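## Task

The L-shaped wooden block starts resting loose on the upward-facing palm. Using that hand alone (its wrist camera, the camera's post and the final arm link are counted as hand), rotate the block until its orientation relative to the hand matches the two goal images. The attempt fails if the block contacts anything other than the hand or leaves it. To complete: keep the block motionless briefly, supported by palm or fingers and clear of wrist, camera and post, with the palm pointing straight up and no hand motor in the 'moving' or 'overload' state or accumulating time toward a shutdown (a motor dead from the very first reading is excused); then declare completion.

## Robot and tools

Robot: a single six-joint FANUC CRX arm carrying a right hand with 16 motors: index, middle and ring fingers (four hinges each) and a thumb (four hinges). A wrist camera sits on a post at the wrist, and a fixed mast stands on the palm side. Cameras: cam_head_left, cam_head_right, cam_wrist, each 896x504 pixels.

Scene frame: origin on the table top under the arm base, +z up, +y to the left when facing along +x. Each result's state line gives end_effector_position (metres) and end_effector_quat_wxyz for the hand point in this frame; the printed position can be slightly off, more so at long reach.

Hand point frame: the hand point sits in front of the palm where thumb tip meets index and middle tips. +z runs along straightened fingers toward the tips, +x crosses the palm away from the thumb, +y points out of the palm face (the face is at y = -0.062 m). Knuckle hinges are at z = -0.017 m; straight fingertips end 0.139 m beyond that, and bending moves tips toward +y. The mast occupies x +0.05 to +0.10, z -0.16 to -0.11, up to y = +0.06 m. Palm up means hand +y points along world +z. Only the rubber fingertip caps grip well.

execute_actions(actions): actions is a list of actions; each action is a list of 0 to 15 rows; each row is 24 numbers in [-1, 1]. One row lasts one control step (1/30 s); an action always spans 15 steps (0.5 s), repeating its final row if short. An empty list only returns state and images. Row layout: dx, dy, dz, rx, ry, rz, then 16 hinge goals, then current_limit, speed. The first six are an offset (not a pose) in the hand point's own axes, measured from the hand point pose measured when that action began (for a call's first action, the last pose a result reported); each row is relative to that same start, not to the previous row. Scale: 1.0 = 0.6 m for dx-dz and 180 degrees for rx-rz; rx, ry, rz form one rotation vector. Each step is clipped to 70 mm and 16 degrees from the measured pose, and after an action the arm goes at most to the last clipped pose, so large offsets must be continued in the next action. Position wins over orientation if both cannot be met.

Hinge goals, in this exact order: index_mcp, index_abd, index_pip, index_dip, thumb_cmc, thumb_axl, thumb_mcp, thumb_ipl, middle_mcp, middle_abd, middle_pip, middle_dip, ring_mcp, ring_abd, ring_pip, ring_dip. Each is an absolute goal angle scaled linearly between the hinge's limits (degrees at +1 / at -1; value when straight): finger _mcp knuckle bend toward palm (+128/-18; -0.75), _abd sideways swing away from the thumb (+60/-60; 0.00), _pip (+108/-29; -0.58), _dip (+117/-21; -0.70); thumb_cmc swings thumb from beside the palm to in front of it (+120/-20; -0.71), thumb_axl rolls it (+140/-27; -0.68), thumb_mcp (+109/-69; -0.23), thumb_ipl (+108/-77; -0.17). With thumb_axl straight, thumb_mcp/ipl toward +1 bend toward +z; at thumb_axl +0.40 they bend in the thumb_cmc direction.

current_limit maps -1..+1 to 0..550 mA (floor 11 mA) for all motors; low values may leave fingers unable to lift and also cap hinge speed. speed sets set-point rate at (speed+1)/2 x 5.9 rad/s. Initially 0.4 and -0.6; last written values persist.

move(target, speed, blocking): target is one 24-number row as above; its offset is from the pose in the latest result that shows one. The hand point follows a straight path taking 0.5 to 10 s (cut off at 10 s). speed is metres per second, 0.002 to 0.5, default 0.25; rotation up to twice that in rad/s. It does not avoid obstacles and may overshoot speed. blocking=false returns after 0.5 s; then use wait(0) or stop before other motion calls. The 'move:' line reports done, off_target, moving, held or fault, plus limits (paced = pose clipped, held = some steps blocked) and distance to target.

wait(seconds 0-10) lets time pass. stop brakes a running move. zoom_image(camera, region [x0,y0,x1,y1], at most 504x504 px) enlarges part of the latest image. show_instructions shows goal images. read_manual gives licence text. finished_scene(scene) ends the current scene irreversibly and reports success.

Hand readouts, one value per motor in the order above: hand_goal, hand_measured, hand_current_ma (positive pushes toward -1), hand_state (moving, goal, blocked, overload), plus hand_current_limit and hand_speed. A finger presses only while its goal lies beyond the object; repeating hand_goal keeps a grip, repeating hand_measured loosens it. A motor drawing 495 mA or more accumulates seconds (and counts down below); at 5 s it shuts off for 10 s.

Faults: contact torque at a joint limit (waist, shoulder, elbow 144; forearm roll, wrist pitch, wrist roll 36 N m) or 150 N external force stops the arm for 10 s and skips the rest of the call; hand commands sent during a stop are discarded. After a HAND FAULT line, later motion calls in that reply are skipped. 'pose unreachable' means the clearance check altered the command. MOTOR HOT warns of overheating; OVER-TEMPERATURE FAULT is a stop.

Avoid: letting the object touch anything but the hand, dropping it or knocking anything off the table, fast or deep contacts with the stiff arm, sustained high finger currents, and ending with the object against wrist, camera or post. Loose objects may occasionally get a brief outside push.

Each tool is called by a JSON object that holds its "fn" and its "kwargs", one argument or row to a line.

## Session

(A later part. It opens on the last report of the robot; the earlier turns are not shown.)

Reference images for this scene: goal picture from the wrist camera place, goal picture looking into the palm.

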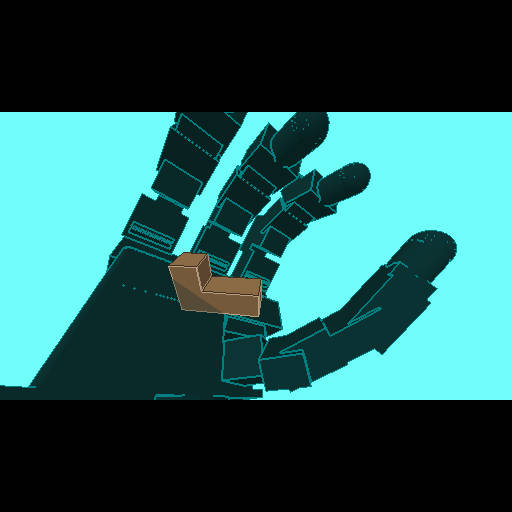

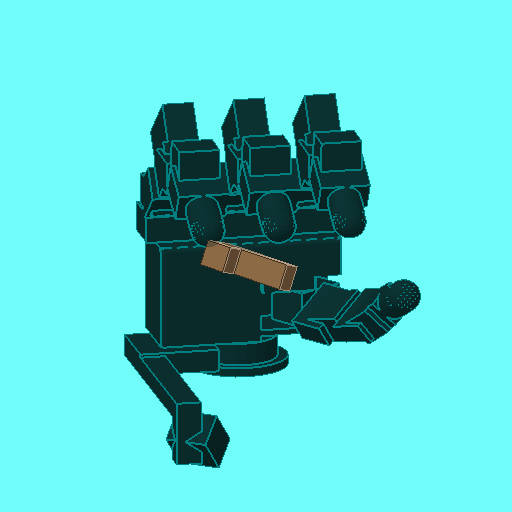

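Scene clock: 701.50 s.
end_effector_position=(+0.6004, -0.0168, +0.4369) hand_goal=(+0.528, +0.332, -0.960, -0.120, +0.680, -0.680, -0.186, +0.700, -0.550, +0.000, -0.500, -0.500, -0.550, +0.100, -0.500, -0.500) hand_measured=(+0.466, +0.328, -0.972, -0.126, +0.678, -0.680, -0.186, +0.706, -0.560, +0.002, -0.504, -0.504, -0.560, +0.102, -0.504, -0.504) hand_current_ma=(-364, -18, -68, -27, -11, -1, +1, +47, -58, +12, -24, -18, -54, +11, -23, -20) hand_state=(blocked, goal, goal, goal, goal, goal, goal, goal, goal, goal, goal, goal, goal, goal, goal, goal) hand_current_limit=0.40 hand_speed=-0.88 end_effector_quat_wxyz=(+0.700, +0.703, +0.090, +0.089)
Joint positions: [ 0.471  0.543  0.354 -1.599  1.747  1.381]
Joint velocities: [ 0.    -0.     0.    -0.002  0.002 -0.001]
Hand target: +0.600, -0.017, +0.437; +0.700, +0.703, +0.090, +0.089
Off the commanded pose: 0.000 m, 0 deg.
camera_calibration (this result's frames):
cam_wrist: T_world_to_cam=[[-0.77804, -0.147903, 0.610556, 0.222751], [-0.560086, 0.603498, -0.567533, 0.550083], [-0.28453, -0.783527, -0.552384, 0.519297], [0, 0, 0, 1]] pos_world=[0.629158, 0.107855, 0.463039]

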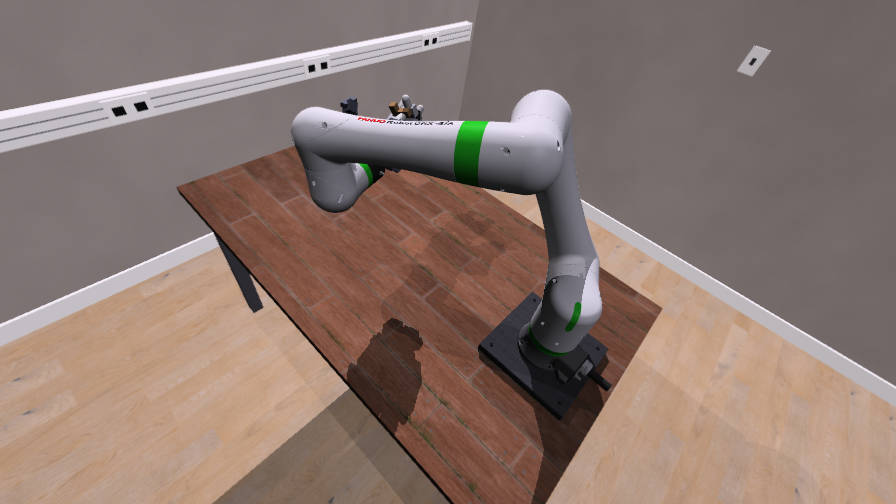

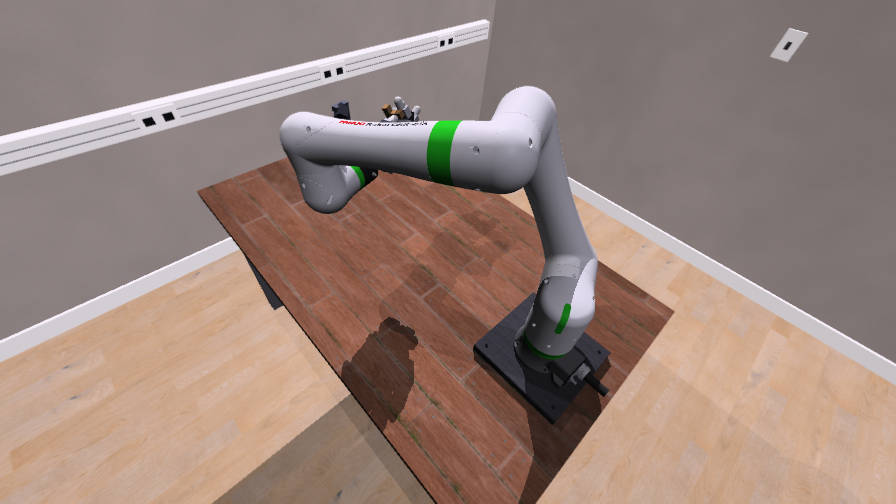

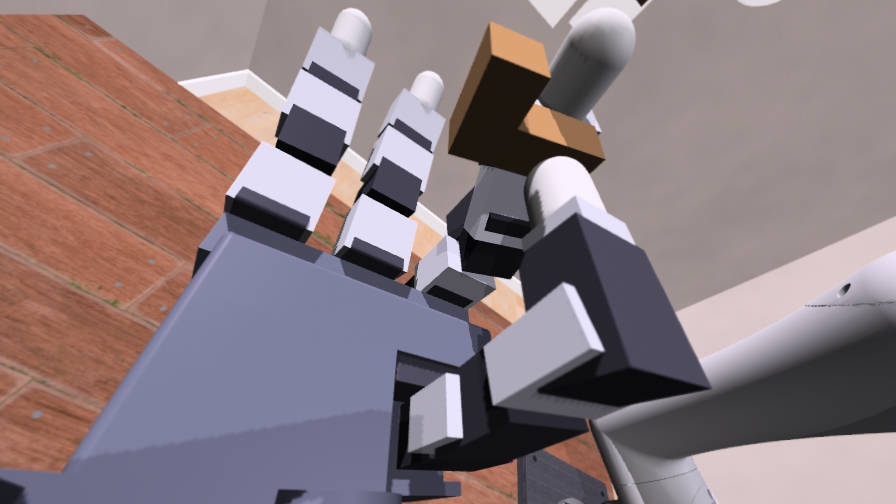

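{"fn": "execute_actions", "kwargs": {
  "actions": [
    [[0,0,0,0,0,0,0.565,0.407,-0.973,-0.215,0.732,-0.68,-0.218,0.707,-0.55,0,-0.5,-0.5,-0.55,0.1,-0.5,-0.5,0.4,-0.88]],
    [[0,0,0,0,0,0,0.603,0.481,-0.987,-0.31,0.784,-0.68,-0.25,0.714,-0.55,0,-0.5,-0.5,-0.55,0.1,-0.5,-0.5,0.4,-0.88]],
    [[0,0,0,0,0,0,0.64,0.555,-1.0,-0.405,0.836,-0.68,-0.282,0.721,-0.55,0,-0.5,-0.5,-0.55,0.1,-0.5,-0.5,0.4,-0.88]]
  ]
}}

Scene clock: 728.83 s.
end_effector_position=(+0.6004, -0.0168, +0.4369) hand_goal=(+0.640, +0.554, -1.000, -0.406, +0.836, -0.680, -0.282, +0.720, -0.550, +0.000, -0.500, -0.500, -0.550, +0.100, -0.500, -0.500) hand_measured=(+0.580, +0.554, -1.000, -0.412, +0.836, -0.680, -0.286, +0.726, -0.560, +0.002, -0.504, -0.504, -0.560, +0.102, -0.504, -0.504) hand_current_ma=(-352, +3, -1, -29, -1, -1, -31, +45, -58, +12, -24, -18, -54, +11, -23, -20) hand_state=(blocked, goal, goal, goal, goal, goal, goal, goal, goal, goal, goal, goal, goal, goal, goal, goal) hand_current_limit=0.40 hand_speed=-0.88 end_effector_quat_wxyz=(+0.700, +0.703, +0.090, +0.089)
Joint positions: [ 0.471  0.543  0.354 -1.599  1.747  1.381]
Joint velocities: [ 0.    -0.     0.     0.001  0.    -0.001]
Hand target: +0.600, -0.017, +0.437; +0.700, +0.703, +0.090, +0.089
Off the commanded pose: 0.000 m, 0 deg.
camera_calibration (this result's frames):
cam_wrist: T_world_to_cam=[[-0.77804, -0.147903, 0.610556, 0.222751], [-0.560087, 0.603498, -0.567533, 0.550083], [-0.28453, -0.783527, -0.552384, 0.519297], [0, 0, 0, 1]] pos_world=[0.629158, 0.107855, 0.463039]

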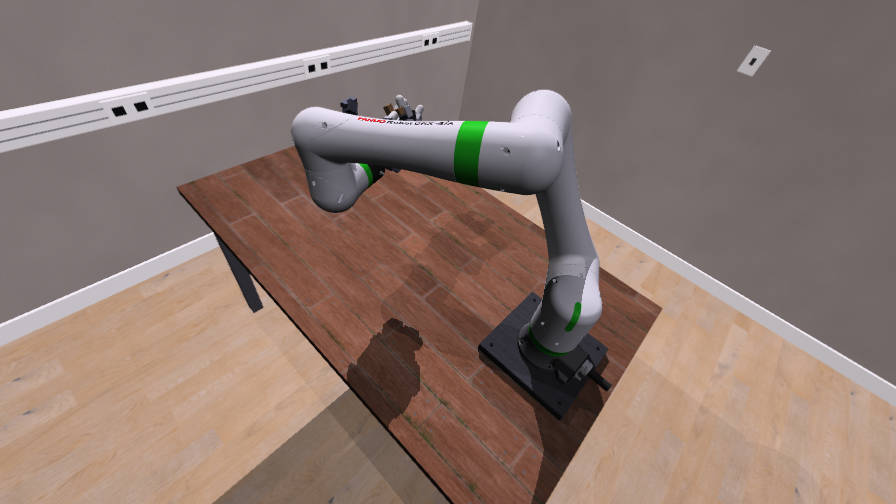

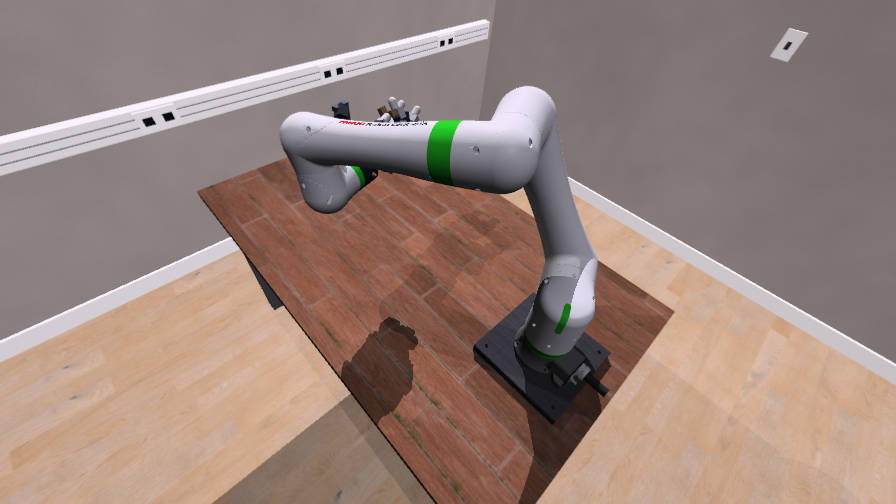

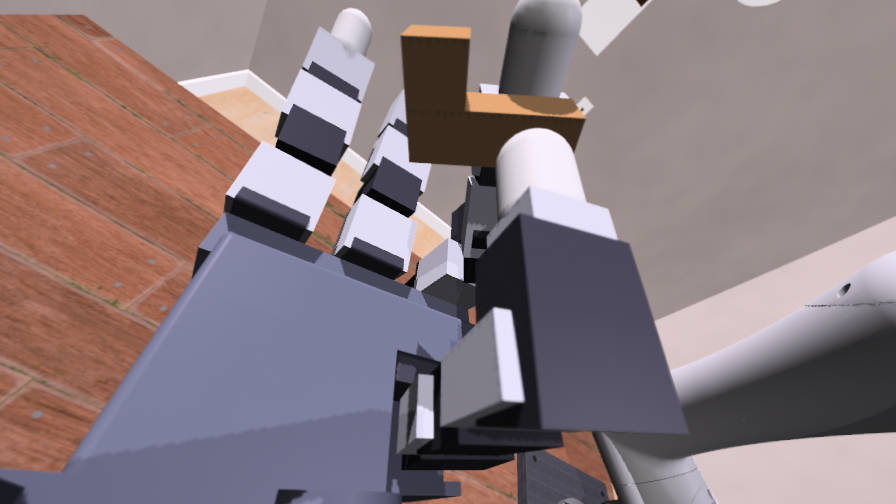

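{"fn": "execute_actions", "kwargs": {
  "actions": [
    [[0,0,0,0,0,0,0.679,0.62,-1.0,-0.502,0.867,-0.644,-0.294,0.721,-0.55,0,-0.5,-0.5,-0.55,0.1,-0.5,-0.5,0.4,-0.88]],
    [[0,0,0,0,0,0,0.718,0.685,-1.0,-0.598,0.898,-0.608,-0.305,0.722,-0.55,0,-0.5,-0.5,-0.55,0.1,-0.5,-0.5,0.4,-0.88]],
    [[0,0,0,0,0,0,0.757,0.75,-1.0,-0.695,0.929,-0.572,-0.317,0.722,-0.55,0,-0.5,-0.5,-0.55,0.1,-0.5,-0.5,0.4,-0.88]]
  ]
}}

Scene clock: 765.43 s.
end_effector_position=(+0.6004, -0.0168, +0.4369) hand_goal=(+0.756, +0.750, -1.000, -0.696, +0.928, -0.572, -0.318, +0.722, -0.550, +0.000, -0.500, -0.500, -0.550, +0.100, -0.500, -0.500) hand_measured=(+0.694, +0.756, -1.000, -0.702, +0.930, -0.572, -0.330, +0.726, -0.560, +0.002, -0.504, -0.504, -0.560, +0.102, -0.504, -0.504) hand_current_ma=(-371, +28, -1, -33, +13, -5, -81, +22, -58, +12, -24, -18, -54, +11, -23, -20) hand_state=(blocked, goal, goal, goal, goal, goal, goal, goal, goal, goal, goal, goal, goal, goal, goal, goal) hand_current_limit=0.40 hand_speed=-0.88 end_effector_quat_wxyz=(+0.700, +0.703, +0.090, +0.089)
Joint positions: [ 0.471  0.543  0.354 -1.599  1.747  1.381]
Joint velocities: [-0.    -0.001  0.    -0.001 -0.002 -0.   ]
Hand target: +0.600, -0.017, +0.437; +0.700, +0.703, +0.090, +0.089
Off the commanded pose: 0.000 m, 0 deg.
camera_calibration (this result's frames):
cam_wrist: T_world_to_cam=[[-0.77804, -0.147903, 0.610556, 0.222751], [-0.560086, 0.603498, -0.567533, 0.550083], [-0.28453, -0.783527, -0.552384, 0.519297], [0, 0, 0, 1]] pos_world=[0.629158, 0.107854, 0.463039]

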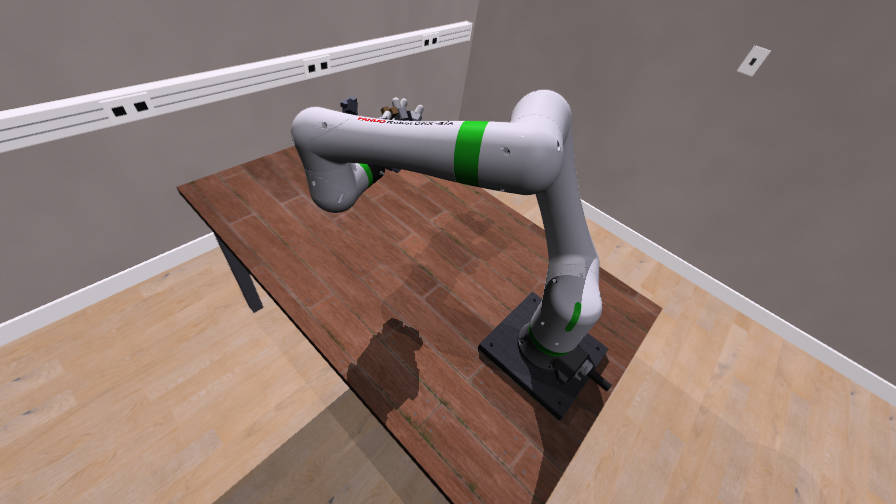

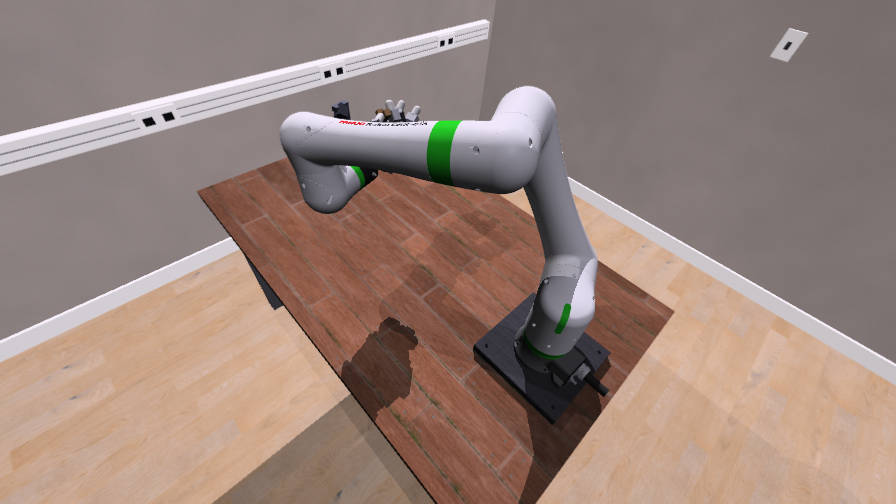

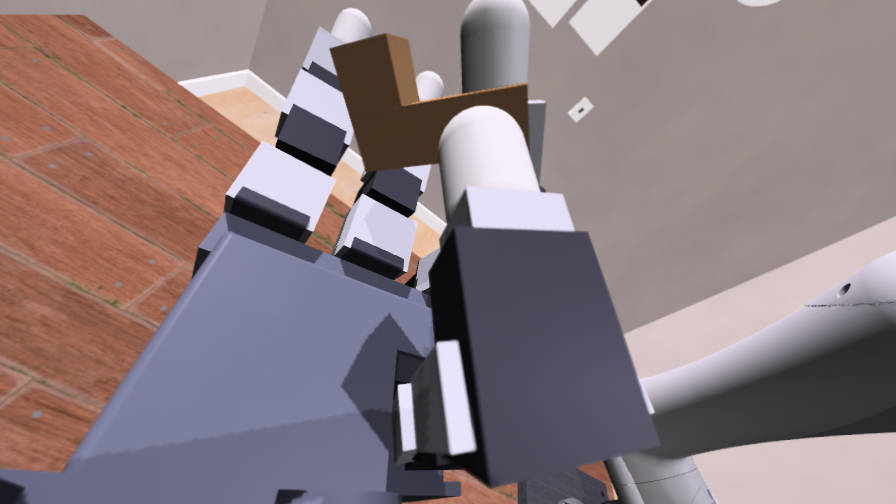

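{"fn": "zoom_image", "kwargs": {
  "camera": "cam_wrist",
  "region": [310, 0, 570, 200]
}}

Region (310, 0, 570, 200) of cam_wrist's 896x504 image, scaled by 1.938, with more detail than that image has; it fills the top 388 rows of this view, and the rest is white.

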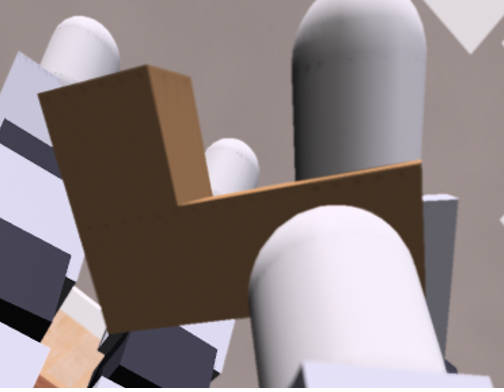

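{"fn": "execute_actions", "kwargs": {
  "actions": [
    [[0,0,0,0,0,0,0.757,0.70,-1.0,-0.695,0.897,-0.569,-0.322,0.714,-0.55,0,-0.5,-0.5,-0.55,0.1,-0.5,-0.5,0.4,-0.9]],
    [[0,0,0,0,0,0,0.757,0.65,-1.0,-0.695,0.865,-0.566,-0.327,0.705,-0.55,0,-0.5,-0.5,-0.55,0.1,-0.5,-0.5,0.4,-0.9]]
  ]
}}

{"fn": "zoom_image", "kwargs": {
  "camera": "cam_wrist",
  "region": [330, 0, 590, 200]
}}

Scene clock: 817.53 s.
end_effector_position=(+0.6004, -0.0168, +0.4369) hand_goal=(+0.756, +0.650, -1.000, -0.696, +0.864, -0.566, -0.328, +0.704, -0.550, +0.000, -0.500, -0.500, -0.550, +0.100, -0.500, -0.500) hand_measured=(+0.694, +0.668, -1.000, -0.704, +0.878, -0.566, -0.340, +0.710, -0.560, +0.002, -0.504, -0.504, -0.560, +0.102, -0.504, -0.504) hand_current_ma=(-364, +80, -1, -40, +72, +0, -80, +39, -58, +12, -24, -18, -54, +11, -23, -20) hand_state=(blocked, goal, goal, goal, goal, goal, goal, goal, goal, goal, goal, goal, goal, goal, goal, goal) hand_current_limit=0.40 hand_speed=-0.90 end_effector_quat_wxyz=(+0.700, +0.703, +0.090, +0.089)
Joint positions: [ 0.471  0.543  0.354 -1.599  1.747  1.381]
Joint velocities: [-0.    -0.    -0.001 -0.     0.001  0.001]
Hand target: +0.600, -0.017, +0.437; +0.700, +0.703, +0.090, +0.089
Off the commanded pose: 0.000 m, 0 deg.
camera_calibration (this result's frames):
cam_wrist: T_world_to_cam=[[-0.77804, -0.147903, 0.610556, 0.222751], [-0.560086, 0.603498, -0.567532, 0.550083], [-0.28453, -0.783527, -0.552384, 0.519297], [0, 0, 0, 1]] pos_world=[0.629158, 0.107855, 0.463039]

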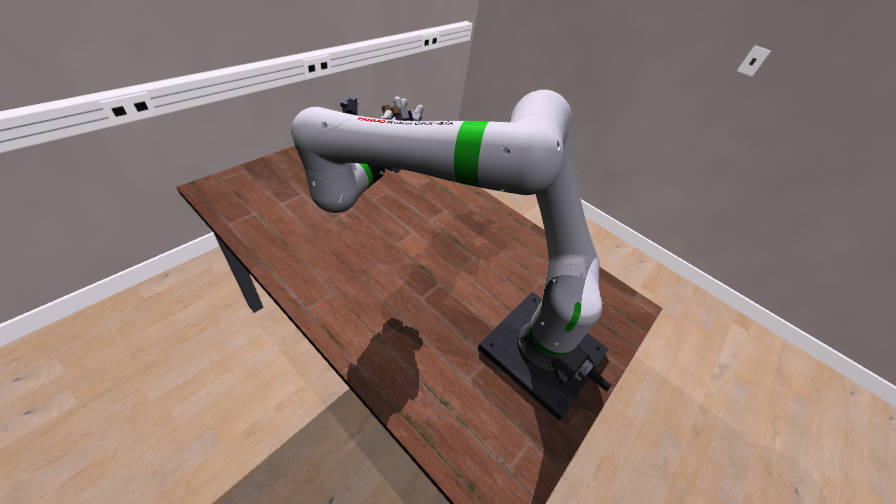

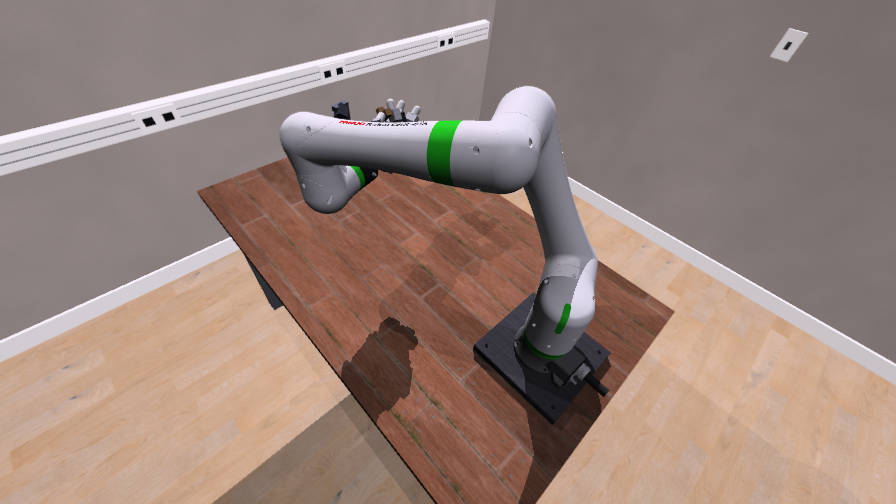

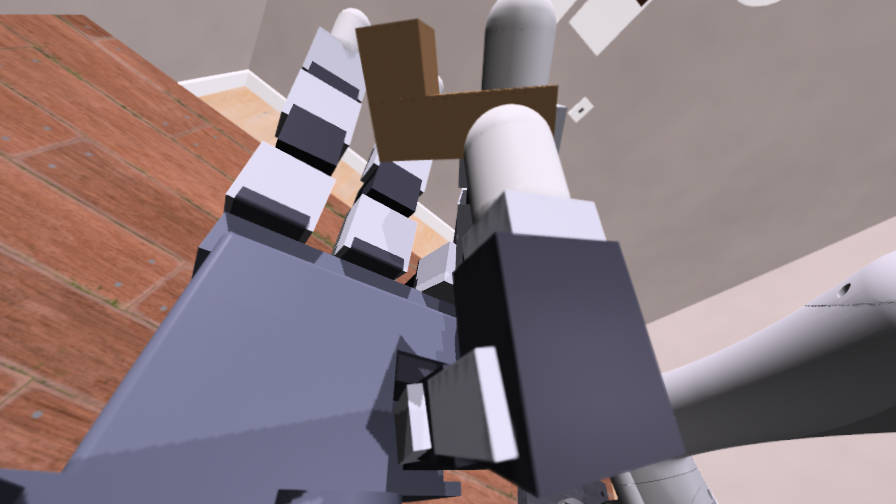

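Region (330, 0, 590, 200) of cam_wrist's 896x504 image, scaled by 1.938, with more detail than that image has; it fills the top 388 rows of this view, and the rest is white.

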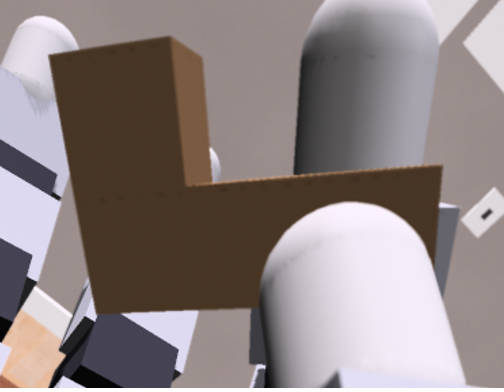

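{"fn": "finished_scene", "kwargs": {
  "scene": 2
}}

The scene is finished: the task was done.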